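# Move the small gear from the tester to the tray

## Task

Lift the small gear out of the tester, set it down inside the parts tray, and open the gripper so it is no longer holding the gear.

## Robot and tools

Robot: two six-joint arms with parallel grippers, named left_arm and right_arm. The names do not tell you which side of an image an arm appears on. left_arm is mounted at (+0.039, +0.345, 0) m and right_arm at (+0.034, -0.329, 0) m, and both face roughly along +x. Scene frame: the origin lies on the table top midway between the bases, +x points out over the table, +z points up, and left_arm sits on the +y side. All reported gripper positions are in metres in this frame, with orientation given as a quaternion in wxyz order.

Gripper: the fingers point along the gripper's own +z axis and close along its y axis. end_effector_position is the point midway between the finger pads, about 1 cm short of the tips. The reported position can be somewhat off, more so when the arm is stretched far out.

Row layout: every command row has 14 numbers, 7 per arm, with left_arm first and then right_arm. You must send all 14 even if only one arm should move. Each arm's seven numbers, in order: elbow, shoulder, wrist pitch, waist, wrist roll, wrist yaw, opening. The first six are absolute target joint angles in radians, not offsets. The waist, shoulder and wrist pitch signs are flipped relative to the URDF. In your numbers the usable ranges are: elbow 0 to 3.142, shoulder -3.142 to 0, wrist pitch -1.571 to 1.571, waist -3.054 to 2.618, wrist roll -2.094 to 2.094, wrist yaw -1.571 to 1.571. A call is rejected if a target exceeds its range by more than 0.036 rad and is also further out than the joint currently is. A target past the joint's true end is clipped, and the result then reports "joint sent to its limit". Opening runs from -1 (closed) to +1 (fully open, a pad gap of 0.094 m).

Tools:
- execute_actions(actions): a list of up to 15 actions. Each action is a table of up to 15 rows, and each row lasts one 1/30 s control step. If a table is shorter than 15 rows, its last row repeats until 15 steps have passed. An empty list only returns the current state and images.
- move(target, speed, blocking): target is a single 14-number row of absolute angles. All joints travel together, so the gripper follows a curve. speed (0.01 to 2 rad/s, default 0.5) caps the joint that has the furthest to go. A path lasts between 0.5 and 10 s and stops short of its target if it needs longer. Moves do not avoid obstacles or the other arm. Finger openings are applied at the start. With blocking=false you get a result after 0.5 s and the motion continues. Until a result shows it has ended, you must call wait or stop before sending more rows or moves.
- wait(seconds): 0 to 10 s. Each arm holds its last command, and the wait ends early if a running move finishes.
- stop(): brakes a running move. Braking needs some distance, and the fingers are not stopped.
- zoom_image(camera, region): region is [x0, y0, x1, y1] in pixels of that camera's latest image, at most 504 by 504. Cameras: cam_head_left and cam_head_right are 504x504, cam_left_wrist and cam_right_wrist are 616x616 fisheye. Images are returned in that order.
- read_manual(section): returns only licence text.
- finished_scene(scene): ends the current scene. Pass its number, and call it only once the gear rests in the tray and the gripper has let go.

Motion limits: each step, the command sent to a joint is held within a fixed lead of its measured angle. The leads are waist 0.202, shoulder 0.258, elbow 0.238, wrist pitch 0.573, wrist yaw and wrist roll 0.522 rad. If a step would move a gripper more than 70 mm, the whole step is scaled back. As a result, large changes need several actions, and an unfinished motion must be commanded again. To keep a joint still, resend its value from the "Joint targets" line.

Results: each result has a state line `left_arm: …` | `right_arm: …` with the gripper poses. "Joint positions" and "Joint velocities" list each arm's joints in the row order (rad, rad/s), followed by the pad gap in metres. "Joint targets" shows what the joints are currently being driven to. grip_measured is the finger opening on the command scale and can be off by about 1 mm. "joint command not followed" means a clearance check changed or blocked some joint targets. HELD in the step readings marks steps where an arm's row was held back. A move result adds a "move:" line. Its ending is done, off_target, moving, held or fault. limits=held means a check blocked some steps along the way, and the arm may then jump faster than the requested speed. The line also names the joint on each arm that is furthest from its target. Torque readings include offsets and noise. MOTOR HOT appears at 75 °C. At 90 °C the arm stops for 10 s, and at 100 °C the arm goes limp and falls, reported as OVER-TEMPERATURE FAULT.

Grasping: to hold the gear, command an opening about 0.03 below grip_measured for a firm hold, or less below it for a lighter one. Something may briefly pull on the held part or push loose items, so keep a secure grip.

Avoid: knocking anything off the table, which fails the task. Also avoid dropping or slipping the gear, fast impacts, pressing hard into things (faster moves and targets further past a contact push harder), and letting the two arms collide or push on each other. Prefer smooth, moderate motions.

Each tool is called after "Request:" as a command line: name --argument value for each argument, lists and objects as JSON in quotes; but a table of rows of numbers goes row by row, as --pt "numbers of a row", without its own name.

## Session

Request:
execute_actions --actions '[]'

Scene clock: 0.00 s.
left_arm: end_effector_position=(+0.5316, +0.2253, +0.3748) grip_measured=+1.000 end_effector_quat_wxyz=(+0.617, +0.719, +0.210, +0.241) | right_arm: end_effector_position=(+0.1993, -0.1105, +0.2356) grip_measured=+1.000 end_effector_quat_wxyz=(-0.279, +0.921, -0.229, +0.142)
Joint names: [elbow, shoulder, wrist pitch, waist, wrist roll, wrist yaw]
Joint positions: left_arm=[ 1.638 -1.747  0.104 -0.163  1.834  0.953  0.094] | right_arm=[ 1.168 -1.055  1.049 -1.043 -1.716  0.061  0.094]
Joint velocities: left_arm=[ 0.002 -0.012 -0.022  0.002  0.095 -0.007  0.   ] | right_arm=[-0.002 -0.002 -0.022  0.002 -0.066 -0.022  0.   ]
Joint torques (N m, as the arm reports them, + toward a larger Joint positions number): no reading
Joint targets: left_arm=[1.651 -1.734 0.106 -0.163 1.826 0.958] | right_arm=[1.178 -1.048 1.047 -1.043 -1.712 0.056]

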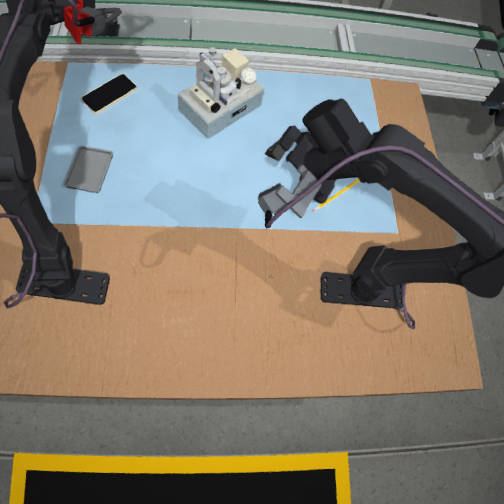

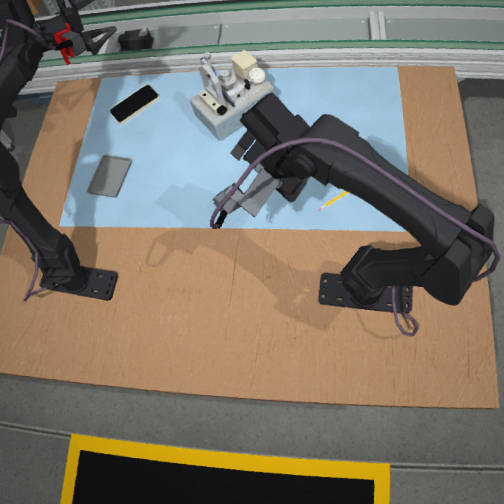

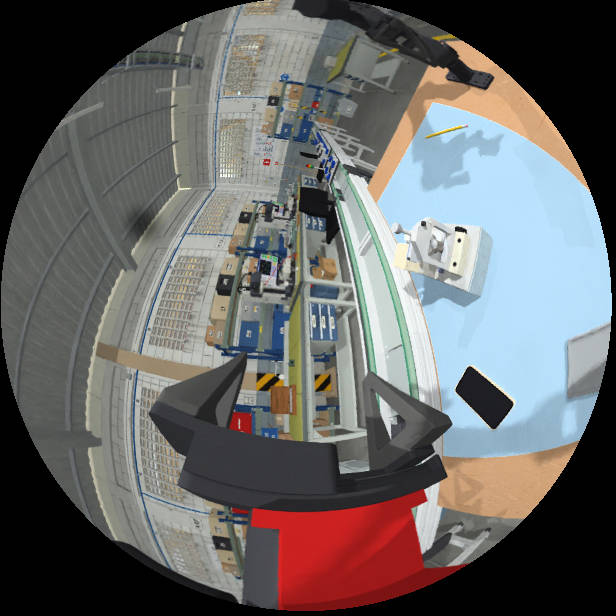

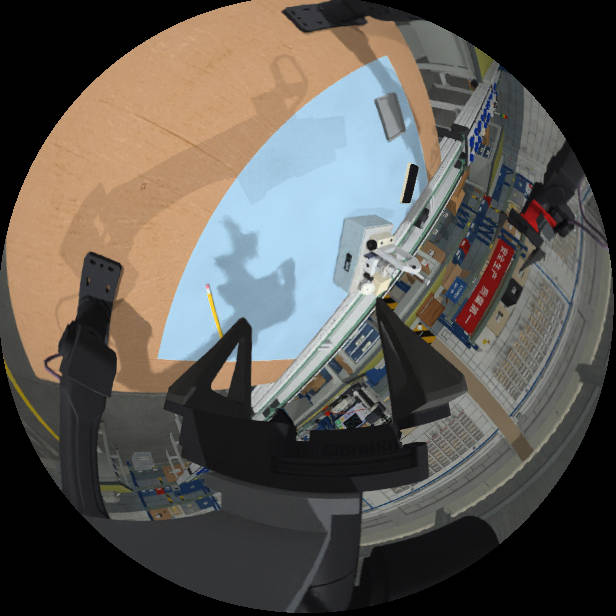

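Request:
zoom_image --camera "cam_head_left" --region '[165, 35, 275, 145]'

Request:
zoom_image --camera "cam_head_right" --region '[180, 40, 290, 150]'

Request:
zoom_image --camera "cam_left_wrist" --region '[385, 200, 505, 320]'

Request:
zoom_image --camera "cam_head_left" --region '[40, 60, 180, 200]'

Region (165, 35, 275, 145) of cam_head_left's 504x504 image, scaled by 4.582, with more detail than that image has.

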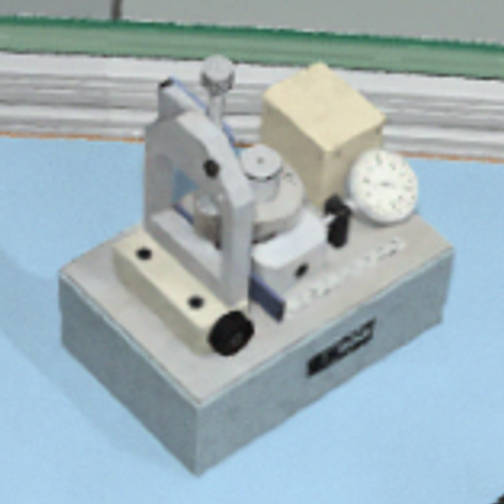

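Region (180, 40, 290, 150) of cam_head_right's 504x504 image, scaled by 4.582, with more detail than that image has.

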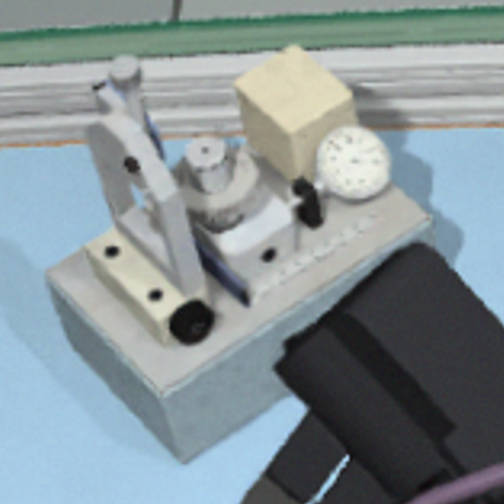

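Region (385, 200, 505, 320) of cam_left_wrist's 616x616 image, scaled by 4.200, with more detail than that image has.

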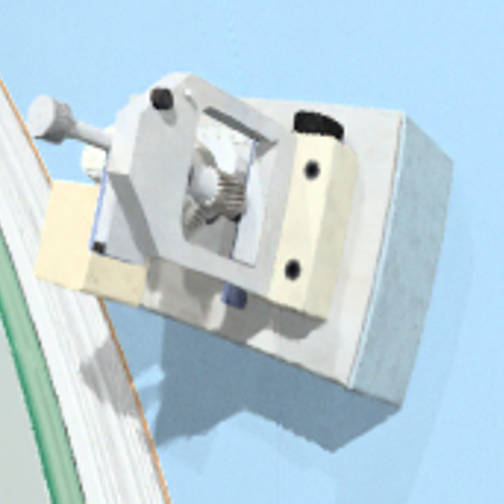

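Region (40, 60, 180, 200) of cam_head_left's 504x504 image, scaled by 3.600, with more detail than that image has.

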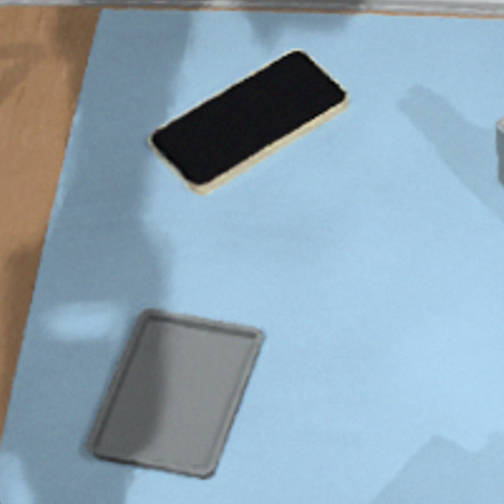

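Request:
move --target '[0.70,-1.99,-1.28,0.215,0,0.543,1,1.178,-1.048,0.6,-0.78,0,0,1]' --speed 1.2

Request:
zoom_image --camera "cam_left_wrist" --region '[210, 200, 410, 400]'

Request:
zoom_image --camera "cam_right_wrist" --region '[230, 220, 390, 380]'

Scene clock: 57.50 s.
left_arm: end_effector_position=(+0.4616, +0.1071, +0.1349) grip_measured=+1.000 end_effector_quat_wxyz=(+0.633, +0.301, +0.649, -0.296) | right_arm: end_effector_position=(+0.2959, -0.1068, +0.3141) grip_measured=+1.000 end_effector_quat_wxyz=(+0.477, -0.298, +0.810, +0.168)
Joint names: [elbow, shoulder, wrist pitch, waist, wrist roll, wrist yaw]
Joint positions: left_arm=[ 0.704 -1.992 -1.26   0.21   0.01   0.549  0.094] | right_arm=[ 1.168 -1.055  0.623 -0.791 -0.007  0.013  0.094]
Joint velocities: left_arm=[-0.022  0.007  0.007 -0.007 -0.154  0.037  0.   ] | right_arm=[ 0.007 -0.002  0.066  0.007 -0.007 -0.007  0.   ]
Joint torques (N m, as the arm reports them, + toward a larger Joint positions number): left_arm=[ 3.63  7.63 -1.75  0.5  -0.14  0.01] | right_arm=[ 8.44  1.96 -1.95  0.91 -0.03 -0.11]
Joint targets: left_arm=[0.700 -1.990 -1.280 0.215 0.000 0.543] | right_arm=[1.178 -1.048 0.600 -0.780 0.000 -0.000]
move: off_target (right_arm); limits=none; left_arm: farthest joint: the wrist pitch, 0.020 radians from its target (1.384 radians at the start); right_arm: farthest joint: the wrist pitch, 0.023 radians from its target (0.449 radians at the start)
camera_calibration (this result's frames):
cam_left_wrist: T_world_to_cam=[[-0.757849, -0.611563, 0.227278, 0.389342], [-0.429492, 0.205411, -0.8794, 0.34649], [0.491123, -0.764066, -0.418331, 0.0354138], [0, 0, 0, 1]] pos_world=[0.426484, 0.193993, 0.231029]
cam_right_wrist: T_world_to_cam=[[0.542614, -0.811803, -0.215746, -0.181536], [-0.838953, -0.511059, -0.187019, 0.270418], [0.0415634, 0.28248, -0.958372, 0.438438], [0, 0, 0, 1]] pos_world=[0.307149, -0.133021, 0.431594]

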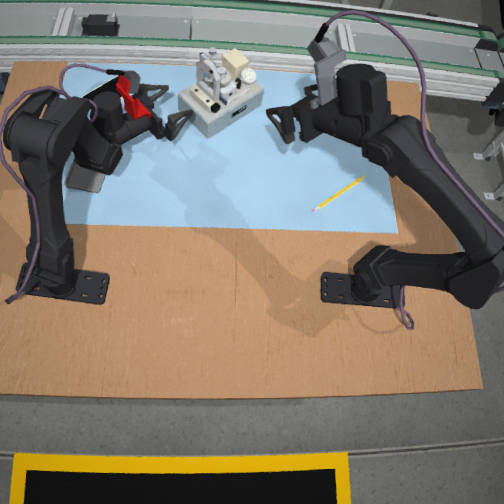

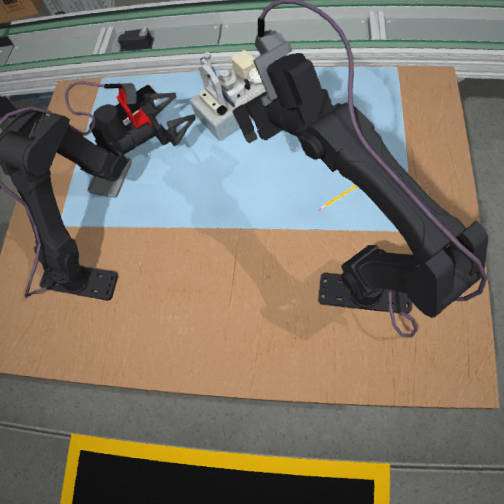

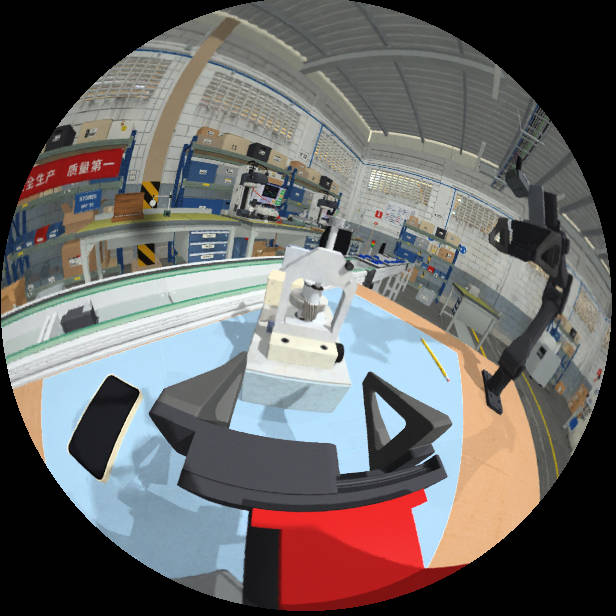

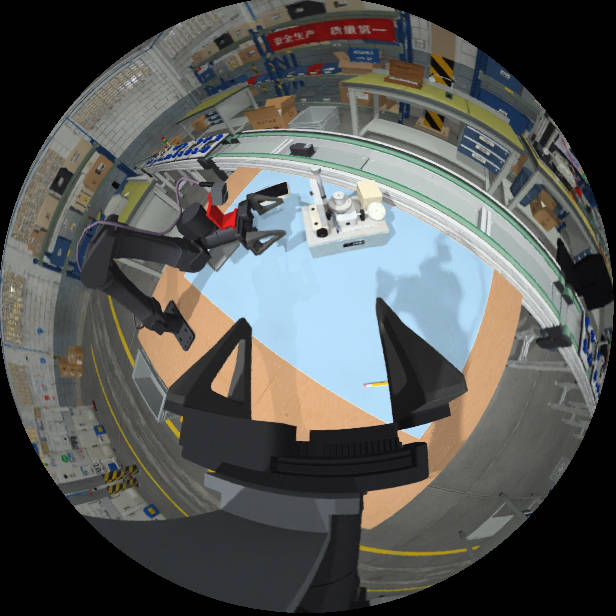

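Region (210, 200, 410, 400) of cam_left_wrist's 616x616 image, scaled by 2.520, with more detail than that image has.

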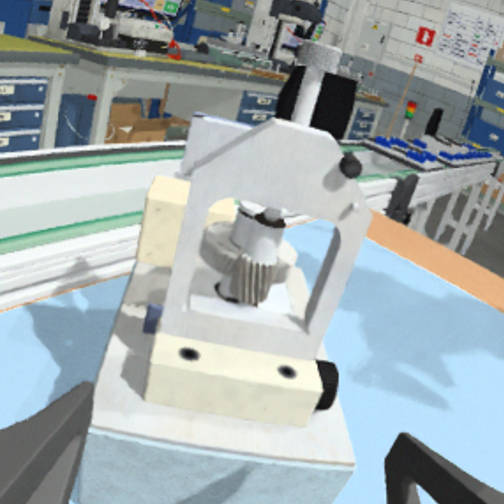

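Region (230, 220, 390, 380) of cam_right_wrist's 616x616 image, scaled by 3.150, with more detail than that image has.

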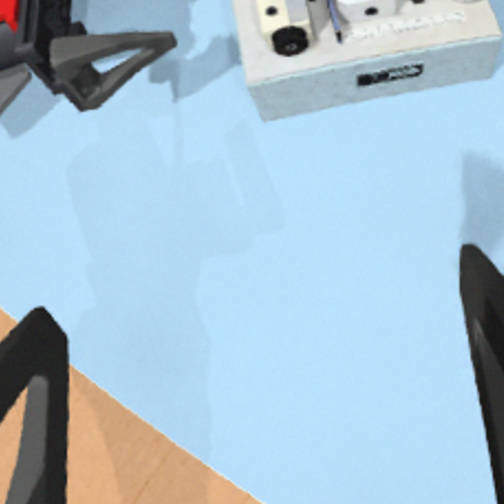

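Request:
zoom_image --camera "cam_left_wrist" --region '[260, 210, 380, 340]'

Request:
zoom_image --camera "cam_right_wrist" --region '[290, 155, 400, 265]'

Region (260, 210, 380, 340) of cam_left_wrist's 616x616 image, scaled by 3.877, with more detail than that image has; it fills the left 465 columns of this view, and the rest is white.

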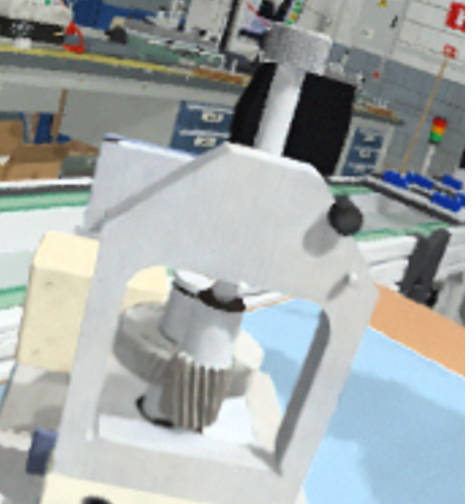

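Region (290, 155, 400, 265) of cam_right_wrist's 616x616 image, scaled by 4.582, with more detail than that image has.

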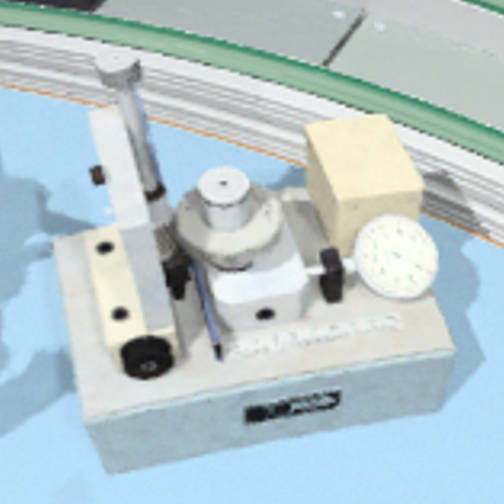

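Request:
move --target '[0.70,-1.99,-1.28,0.215,0,0.543,1,1.33,-1.74,-0.055,-0.675,0,0,0.3]' --speed 1.0

Scene clock: 98.47 s.
left_arm: end_effector_position=(+0.4616, +0.1071, +0.1349) grip_measured=+1.000 end_effector_quat_wxyz=(+0.633, +0.300, +0.649, -0.296) | right_arm: end_effector_position=(+0.4823, -0.0242, +0.2236) grip_measured=+0.302 end_effector_quat_wxyz=(+0.522, -0.247, +0.802, +0.154)
Joint names: [elbow, shoulder, wrist pitch, waist, wrist roll, wrist yaw]
Joint positions: left_arm=[ 0.704 -1.992 -1.26   0.21   0.01   0.548  0.094] | right_arm=[ 1.304 -1.756 -0.032 -0.683 -0.006  0.012  0.061]
Joint velocities: left_arm=[ 0.002  0.002  0.066 -0.002  0.066 -0.037  0.   ] | right_arm=[ 0.002  0.017 -0.051 -0.002 -0.007 -0.022  0.001]
Joint torques (N m, as the arm reports them, + toward a larger Joint positions number): left_arm=[ 3.56  7.62 -1.75  0.47 -0.12 -0.01] | right_arm=[10.2   8.97 -2.06  0.6   0.06 -0.12]
Joint targets: left_arm=[0.700 -1.990 -1.280 0.215 -0.000 0.543] | right_arm=[1.330 -1.740 -0.055 -0.675 -0.000 0.000]
move: off_target (right_arm); limits=none; left_arm: farthest joint: the wrist pitch, 0.020 radians from its target (0.020 radians at the start); right_arm: farthest joint: the elbow, 0.026 radians from its target (0.162 radians at the start)
camera_calibration (this result's frames):
cam_left_wrist: T_world_to_cam=[[-0.757473, -0.611756, 0.228012, 0.389156], [-0.430084, 0.204816, -0.879249, 0.346819], [0.491186, -0.764071, -0.418249, 0.0353818], [0, 0, 0, 1]] pos_world=[0.426558, 0.194069, 0.231007]
cam_right_wrist: T_world_to_cam=[[0.46875, -0.854041, -0.225583, -0.198328], [-0.871926, -0.406449, -0.273029, 0.489748], [0.14149, 0.324674, -0.935183, 0.268251], [0, 0, 0, 1]] pos_world=[0.482035, -0.0574172, 0.339839]

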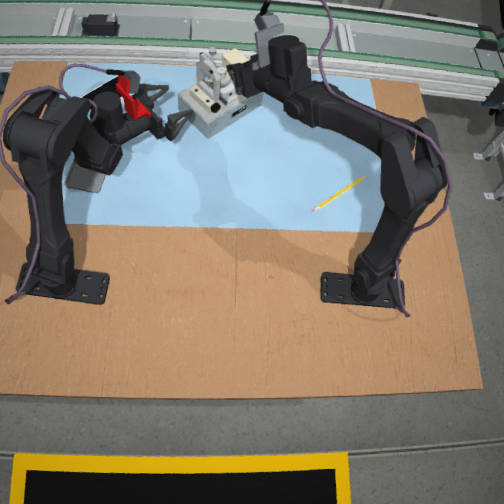

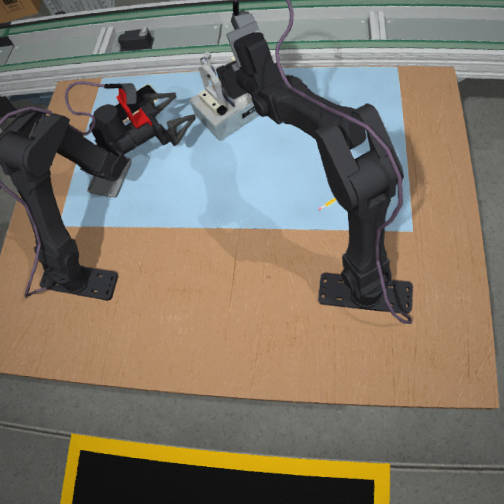

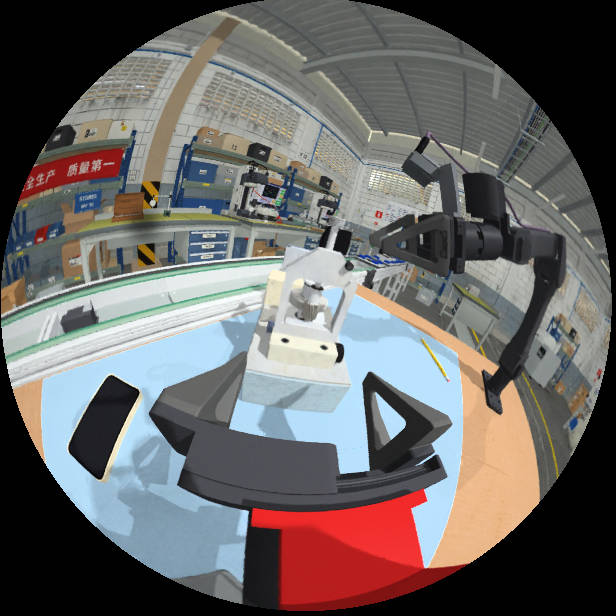

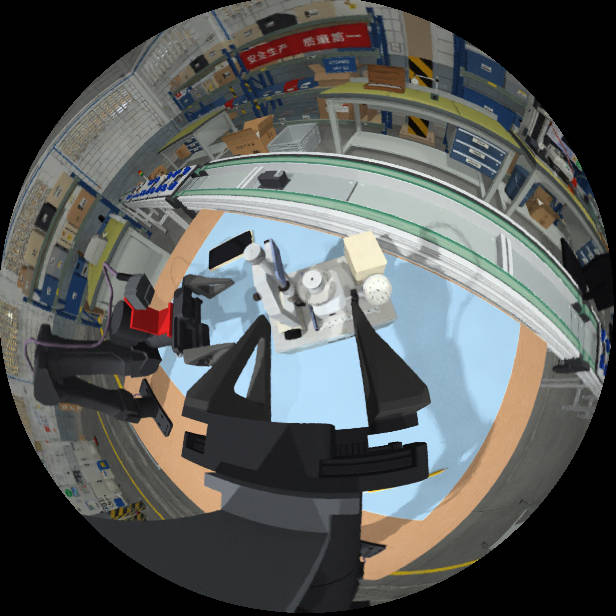

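Request:
move --target '[0.70,-1.99,-1.28,0.215,0,0.543,1,1.42,-1.80,-0.05,-0.755,0,-0.01,0.3]' --speed 0.4

Request:
zoom_image --camera "cam_right_wrist" --region '[220, 200, 420, 400]'

Request:
zoom_image --camera "cam_left_wrist" --region '[260, 170, 440, 350]'

Scene clock: 115.93 s.
left_arm: end_effector_position=(+0.4616, +0.1071, +0.1349) grip_measured=+1.000 end_effector_quat_wxyz=(+0.633, +0.300, +0.649, -0.296) | right_arm: end_effector_position=(+0.4740, +0.0173, +0.2468) grip_measured=+0.302 end_effector_quat_wxyz=(+0.536, -0.271, +0.778, +0.183)
Joint names: [elbow, shoulder, wrist pitch, waist, wrist roll, wrist yaw]
Joint positions: left_arm=[ 0.704 -1.992 -1.26   0.21   0.01   0.548  0.094] | right_arm=[ 1.395 -1.795 -0.034 -0.749 -0.006  0.001  0.061]
Joint velocities: left_arm=[-0.002 -0.017 -0.081  0.002  0.066  0.022  0.   ] | right_arm=[-0.012 -0.017  0.051  0.002  0.051  0.037  0.001]
Joint torques (N m, as the arm reports them, + toward a larger Joint positions number): left_arm=[ 3.59  7.61 -1.74  0.5  -0.13 -0.01] | right_arm=[10.03  8.01 -1.99 -0.43  0.06 -0.1 ]
Joint targets: left_arm=[0.700 -1.990 -1.280 0.215 0.000 0.543] | right_arm=[1.420 -1.800 -0.050 -0.755 0.000 -0.010]
move: off_target (right_arm); limits=none; left_arm: farthest joint: the wrist pitch, 0.020 radians from its target (0.020 radians at the start); right_arm: farthest joint: the elbow, 0.025 radians from its target (0.116 radians at the start)
camera_calibration (this result's frames):
cam_left_wrist: T_world_to_cam=[[-0.757473, -0.611756, 0.228012, 0.389156], [-0.430084, 0.204816, -0.879249, 0.346819], [0.491186, -0.764071, -0.418249, 0.0353818], [0, 0, 0, 1]] pos_world=[0.426558, 0.194069, 0.231007]
cam_right_wrist: T_world_to_cam=[[0.541486, -0.807325, -0.234563, -0.186884], [-0.826601, -0.460356, -0.323732, 0.497696], [0.153375, 0.369187, -0.916612, 0.266742], [0, 0, 0, 1]] pos_world=[0.47168, -0.0202357, 0.361783]

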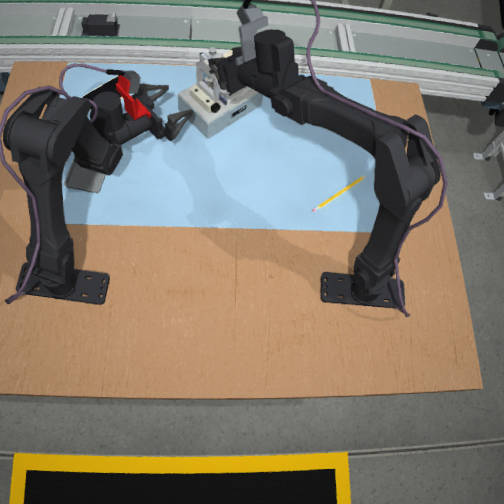

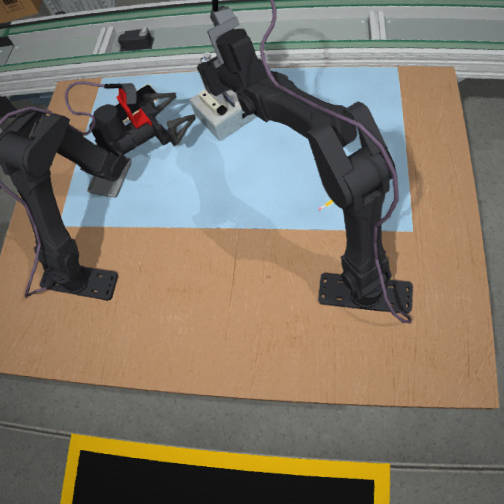

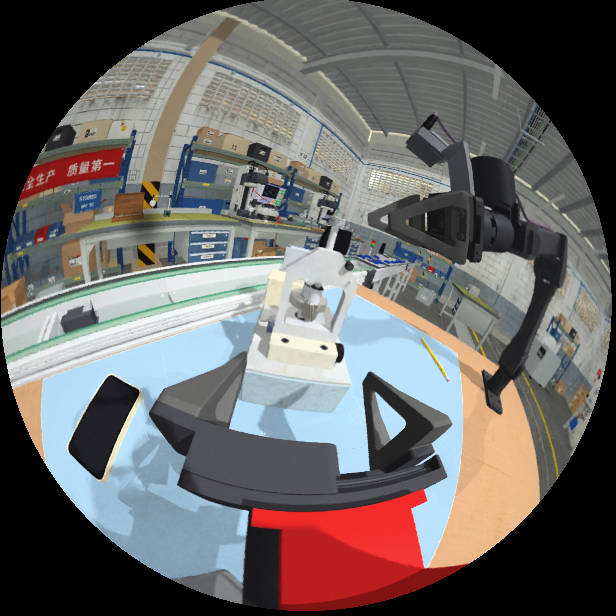

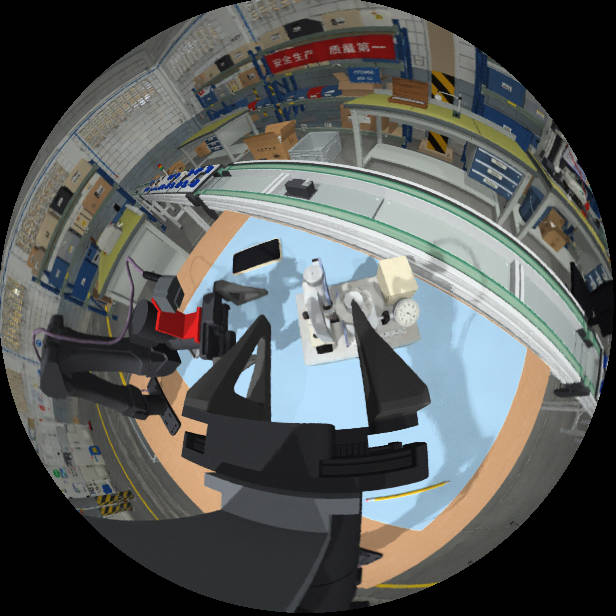

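Region (220, 200, 420, 400) of cam_right_wrist's 616x616 image, scaled by 2.520, with more detail than that image has.

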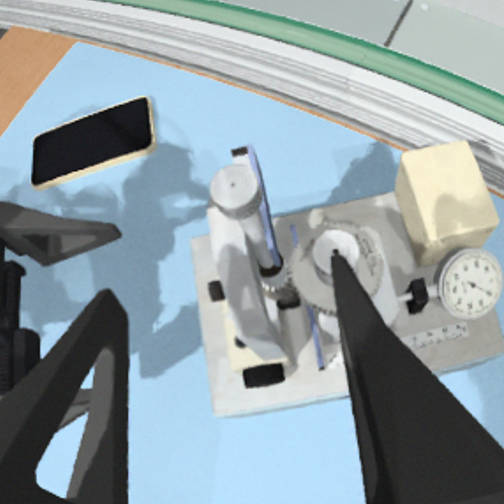

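Region (260, 170, 440, 350) of cam_left_wrist's 616x616 image, scaled by 2.800, with more detail than that image has.

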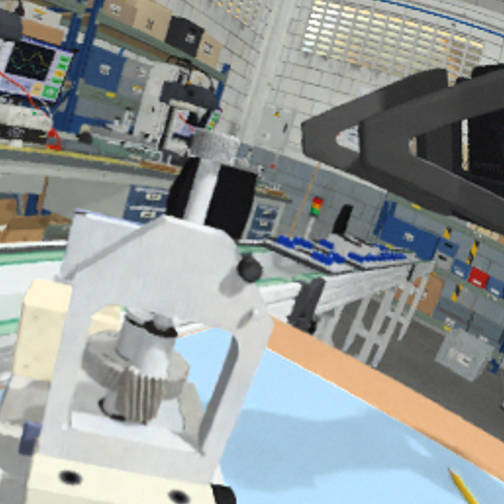

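Request:
move --target '[0.70,-1.99,-1.28,0.215,0,0.543,1,1.648,-1.995,0.0,-0.738,0,-0.01,0.0]' --speed 0.3

Request:
zoom_image --camera "cam_right_wrist" --region '[220, 220, 420, 420]'

Request:
zoom_image --camera "cam_left_wrist" --region '[260, 170, 440, 350]'

Scene clock: 132.37 s.
left_arm: end_effector_position=(+0.4616, +0.1071, +0.1349) grip_measured=+1.000 end_effector_quat_wxyz=(+0.633, +0.300, +0.649, -0.296) | right_arm: end_effector_position=(+0.5140, +0.0486, +0.2355) grip_measured=+0.002 end_effector_quat_wxyz=(+0.536, -0.271, +0.779, +0.183)
Joint names: [elbow, shoulder, wrist pitch, waist, wrist roll, wrist yaw]
Joint positions: left_arm=[ 0.704 -1.992 -1.26   0.21   0.01   0.548  0.094] | right_arm=[ 1.618 -1.995 -0.01  -0.749 -0.006  0.001  0.047]
Joint velocities: left_arm=[ 0.002 -0.007 -0.037 -0.007 -0.081  0.022  0.   ] | right_arm=[ 0.002 -0.007 -0.022  0.027 -0.037  0.022  0.001]
Joint torques (N m, as the arm reports them, + toward a larger Joint positions number): left_arm=[ 3.59  7.59 -1.76  0.47 -0.13  0.  ] | right_arm=[10.61 10.03 -1.67  0.87  0.04 -0.09]
Joint targets: left_arm=[0.700 -1.990 -1.280 0.215 -0.000 0.543] | right_arm=[1.648 -1.995 -0.000 -0.738 -0.000 -0.010]
move: off_target (right_arm); limits=none; left_arm: farthest joint: the wrist pitch, 0.020 radians from its target (0.020 radians at the start); right_arm: farthest joint: the elbow, 0.030 radians from its target (0.253 radians at the start)
camera_calibration (this result's frames):
cam_left_wrist: T_world_to_cam=[[-0.757473, -0.611756, 0.228012, 0.389156], [-0.430084, 0.204816, -0.879249, 0.346819], [0.491186, -0.764071, -0.418249, 0.0353818], [0, 0, 0, 1]] pos_world=[0.426558, 0.194069, 0.231007]
cam_right_wrist: T_world_to_cam=[[0.541204, -0.807545, -0.234454, -0.185776], [-0.826989, -0.46066, -0.322306, 0.541336], [0.152273, 0.368324, -0.917143, 0.239363], [0, 0, 0, 1]] pos_world=[0.511773, 0.0111863, 0.35045]

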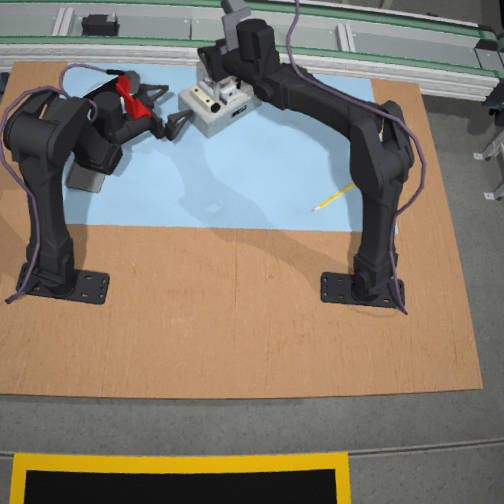

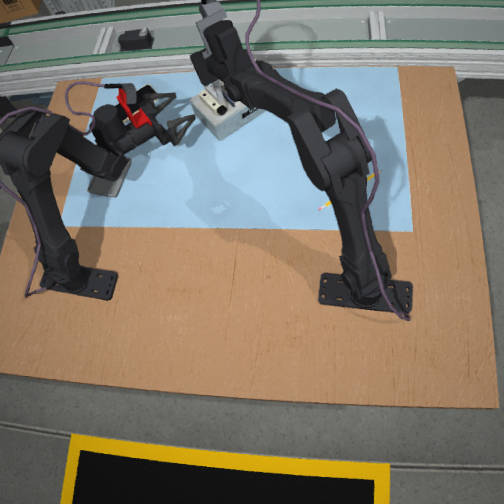

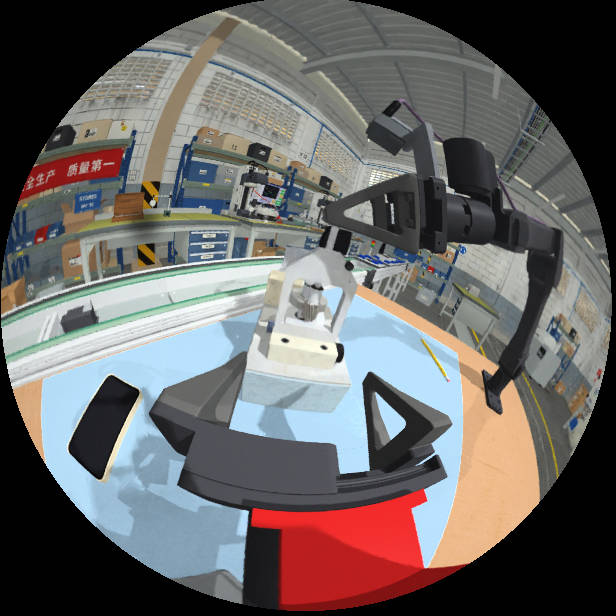

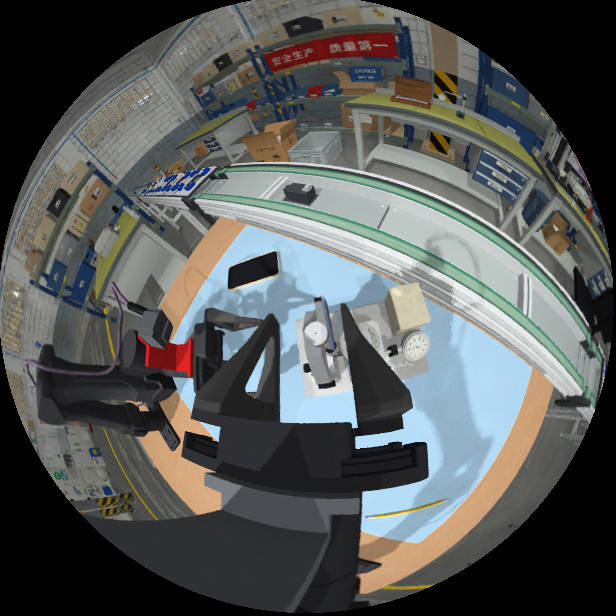

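Region (220, 220, 420, 420) of cam_right_wrist's 616x616 image, scaled by 2.520, with more detail than that image has.

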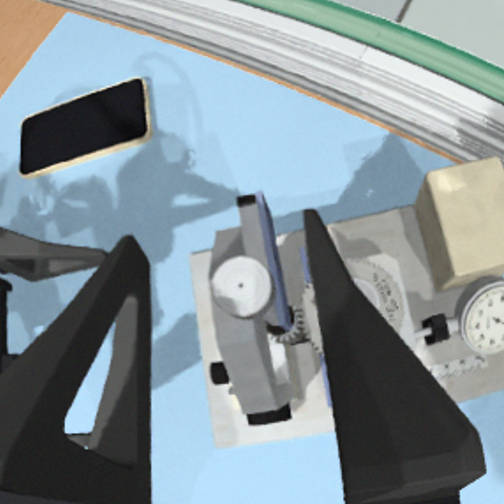

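Region (260, 170, 440, 350) of cam_left_wrist's 616x616 image, scaled by 2.800, with more detail than that image has.

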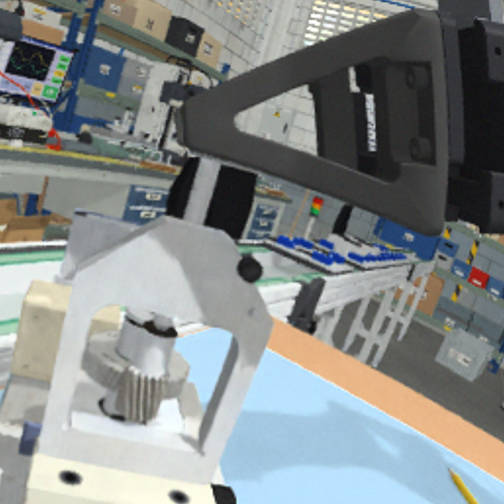

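Request:
move --target '[0.70,-1.99,-1.28,0.215,0,0.543,1,1.648,-2.013,0.0,-0.731,0,-0.01,-0.3]' --speed 0.1

Request:
zoom_image --camera "cam_right_wrist" --region '[220, 220, 420, 420]'

Request:
zoom_image --camera "cam_left_wrist" --region '[260, 170, 440, 350]'

Scene clock: 138.07 s.
left_arm: end_effector_position=(+0.4616, +0.1071, +0.1349) grip_measured=+1.000 end_effector_quat_wxyz=(+0.633, +0.300, +0.649, -0.296) | right_arm: end_effector_position=(+0.5189, +0.0453, +0.2233) grip_measured=-0.298 end_effector_quat_wxyz=(+0.528, -0.269, +0.786, +0.177)
Joint names: [elbow, shoulder, wrist pitch, waist, wrist roll, wrist yaw]
Joint positions: left_arm=[ 0.704 -1.992 -1.26   0.21   0.01   0.548  0.094] | right_arm=[ 1.618 -2.015 -0.007 -0.74  -0.006  0.001  0.033]
Joint velocities: left_arm=[-0.007 -0.012 -0.037  0.002  0.007 -0.037  0.   ] | right_arm=[-0.017  0.012 -0.022 -0.002  0.066 -0.007 -0.001]
Joint torques (N m, as the arm reports them, + toward a larger Joint positions number): left_arm=[ 3.58  7.6  -1.76  0.52 -0.12  0.  ] | right_arm=[10.61 10.33 -1.69  0.75  0.07 -0.11]
Joint targets: left_arm=[0.700 -1.990 -1.280 0.215 0.000 0.543] | right_arm=[1.648 -2.013 -0.000 -0.731 0.000 -0.010]
move: off_target (right_arm); limits=none; left_arm: farthest joint: the wrist pitch, 0.020 radians from its target (0.020 radians at the start); right_arm: farthest joint: the elbow, 0.030 radians from its target (0.030 radians at the start)
camera_calibration (this result's frames):
cam_left_wrist: T_world_to_cam=[[-0.757473, -0.611756, 0.228012, 0.389156], [-0.430084, 0.204816, -0.879249, 0.346819], [0.491186, -0.764071, -0.418249, 0.0353818], [0, 0, 0, 1]] pos_world=[0.426558, 0.194069, 0.231007]
cam_right_wrist: T_world_to_cam=[[0.52962, -0.815672, -0.23277, -0.187938], [-0.836734, -0.457347, -0.301181, 0.540148], [0.139208, 0.354278, -0.924721, 0.237726], [0, 0, 0, 1]] pos_world=[0.518403, 0.00951813, 0.338766]

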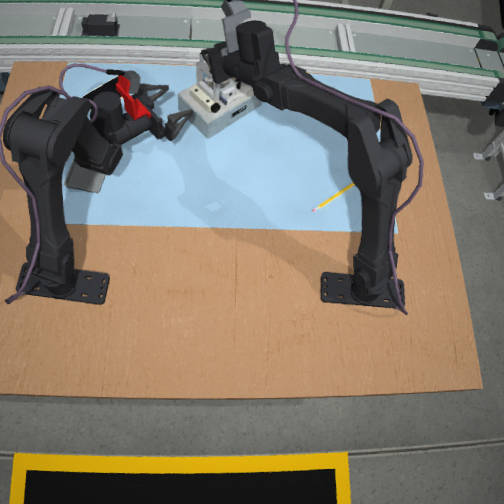

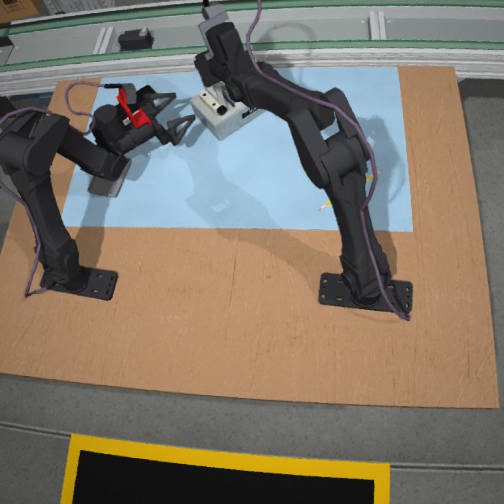

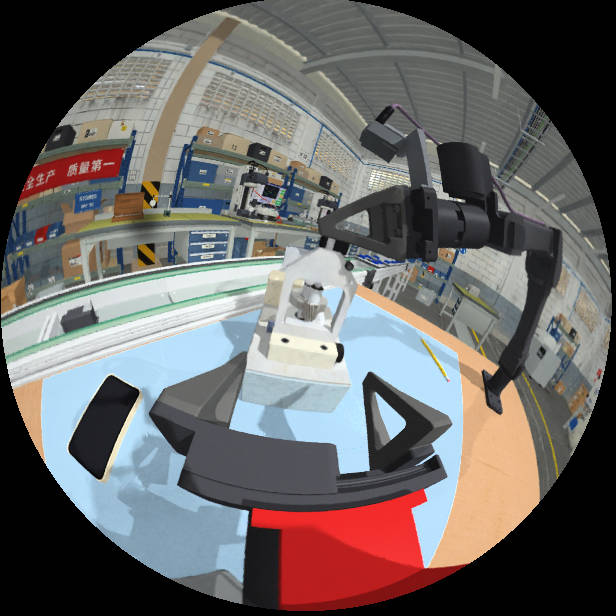

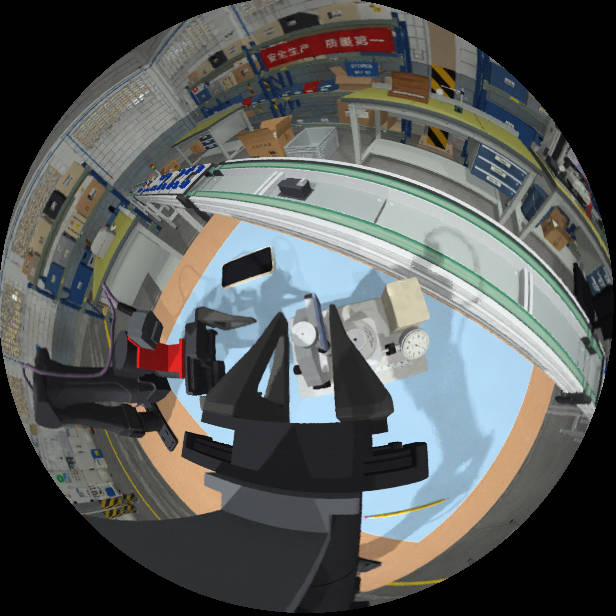

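Region (220, 220, 420, 420) of cam_right_wrist's 616x616 image, scaled by 2.520, with more detail than that image has.

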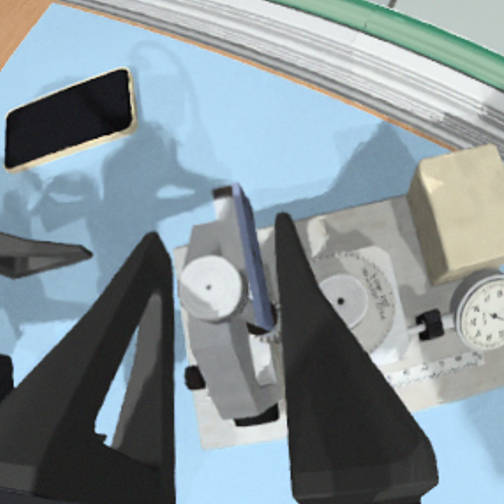

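Region (260, 170, 440, 350) of cam_left_wrist's 616x616 image, scaled by 2.800, with more detail than that image has.

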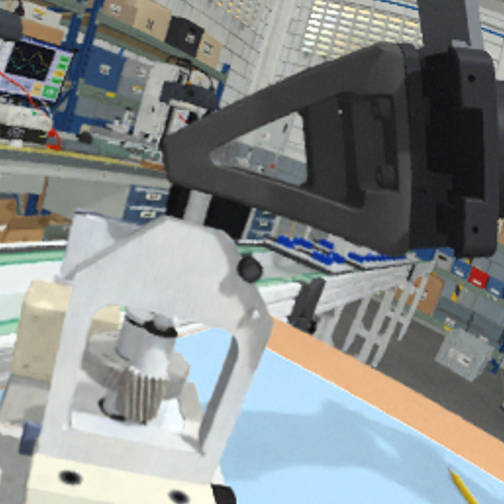

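Request:
move --target '[0.70,-1.99,-1.28,0.215,0,0.543,1,1.648,-2.013,0.0,-0.752,0,-0.01,-0.4]' --speed 0.05

Request:
zoom_image --camera "cam_right_wrist" --region '[220, 220, 420, 420]'

Scene clock: 144.53 s.
left_arm: end_effector_position=(+0.4616, +0.1071, +0.1349) grip_measured=+1.000 end_effector_quat_wxyz=(+0.633, +0.300, +0.649, -0.296) | right_arm: end_effector_position=(+0.5189, +0.0453, +0.2233) grip_measured=-0.398 end_effector_quat_wxyz=(+0.528, -0.269, +0.786, +0.177)
Joint names: [elbow, shoulder, wrist pitch, waist, wrist roll, wrist yaw]
Joint positions: left_arm=[ 0.704 -1.992 -1.26   0.21   0.01   0.548  0.094] | right_arm=[ 1.618 -2.015 -0.007 -0.74  -0.006  0.001  0.028]
Joint velocities: left_arm=[-0.007 -0.017  0.051  0.012  0.095 -0.022  0.   ] | right_arm=[ 0.002  0.002  0.051 -0.002  0.037  0.037  0.   ]
Joint torques (N m, as the arm reports them, + toward a larger Joint positions number): left_arm=[ 3.59  7.61 -1.75  0.47 -0.12 -0.01] | right_arm=[10.54 10.2  -1.74 -0.99  0.08 -0.13]
Joint targets: left_arm=[0.700 -1.990 -1.280 0.215 -0.000 0.543] | right_arm=[1.648 -2.013 0.000 -0.752 -0.000 -0.010]
move: off_target (right_arm); limits=none; left_arm: farthest joint: the wrist pitch, 0.020 radians from its target (0.020 radians at the start); right_arm: farthest joint: the elbow, 0.030 radians from its target (0.030 radians at the start)
camera_calibration (this result's frames):
cam_left_wrist: T_world_to_cam=[[-0.757473, -0.611756, 0.228012, 0.389156], [-0.430084, 0.204816, -0.879249, 0.346819], [0.491186, -0.764071, -0.418249, 0.0353818], [0, 0, 0, 1]] pos_world=[0.426558, 0.194069, 0.231007]
cam_right_wrist: T_world_to_cam=[[0.52962, -0.815672, -0.23277, -0.187938], [-0.836734, -0.457347, -0.301181, 0.540148], [0.139208, 0.354278, -0.924721, 0.237726], [0, 0, 0, 1]] pos_world=[0.518403, 0.00951813, 0.338766]

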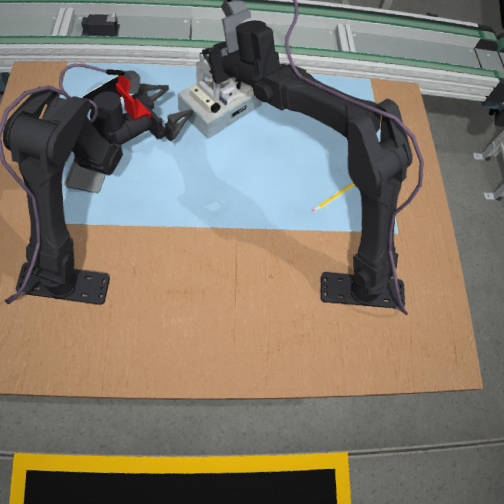

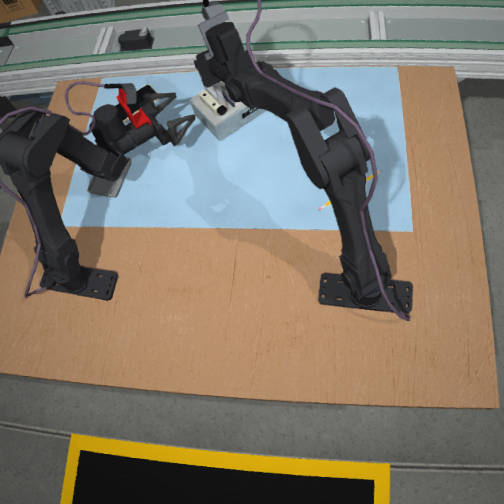

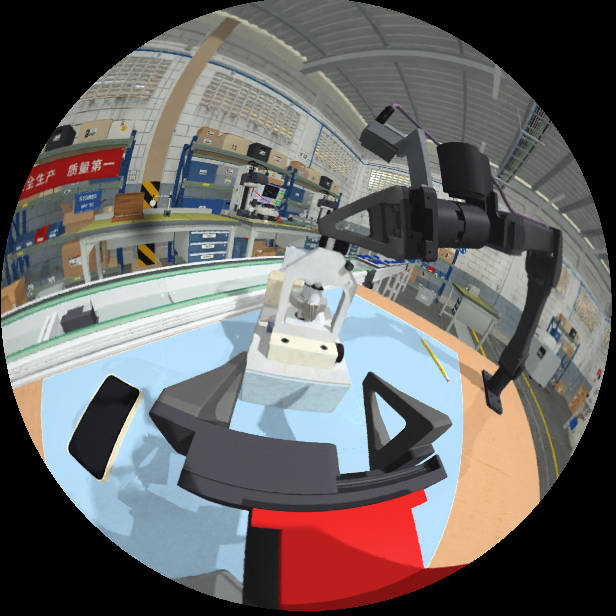

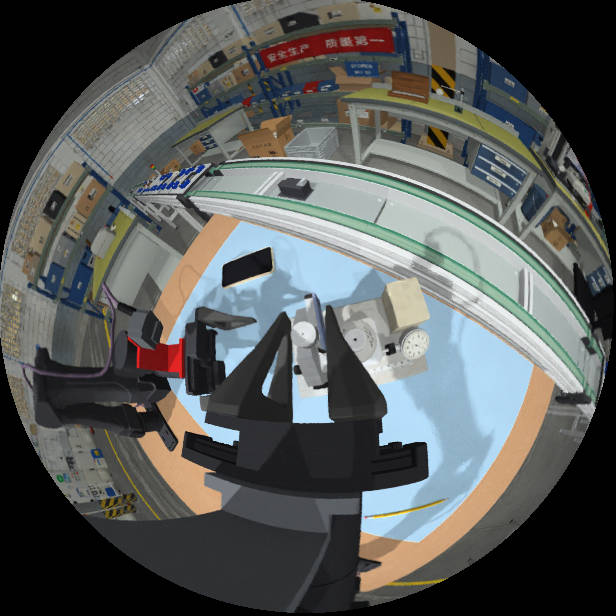

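Region (220, 220, 420, 420) of cam_right_wrist's 616x616 image, scaled by 2.520, with more detail than that image has.

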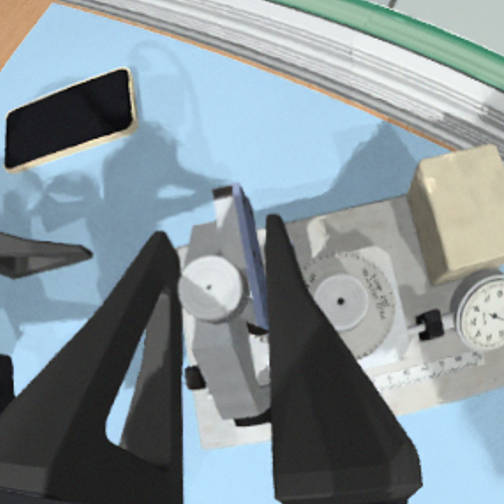

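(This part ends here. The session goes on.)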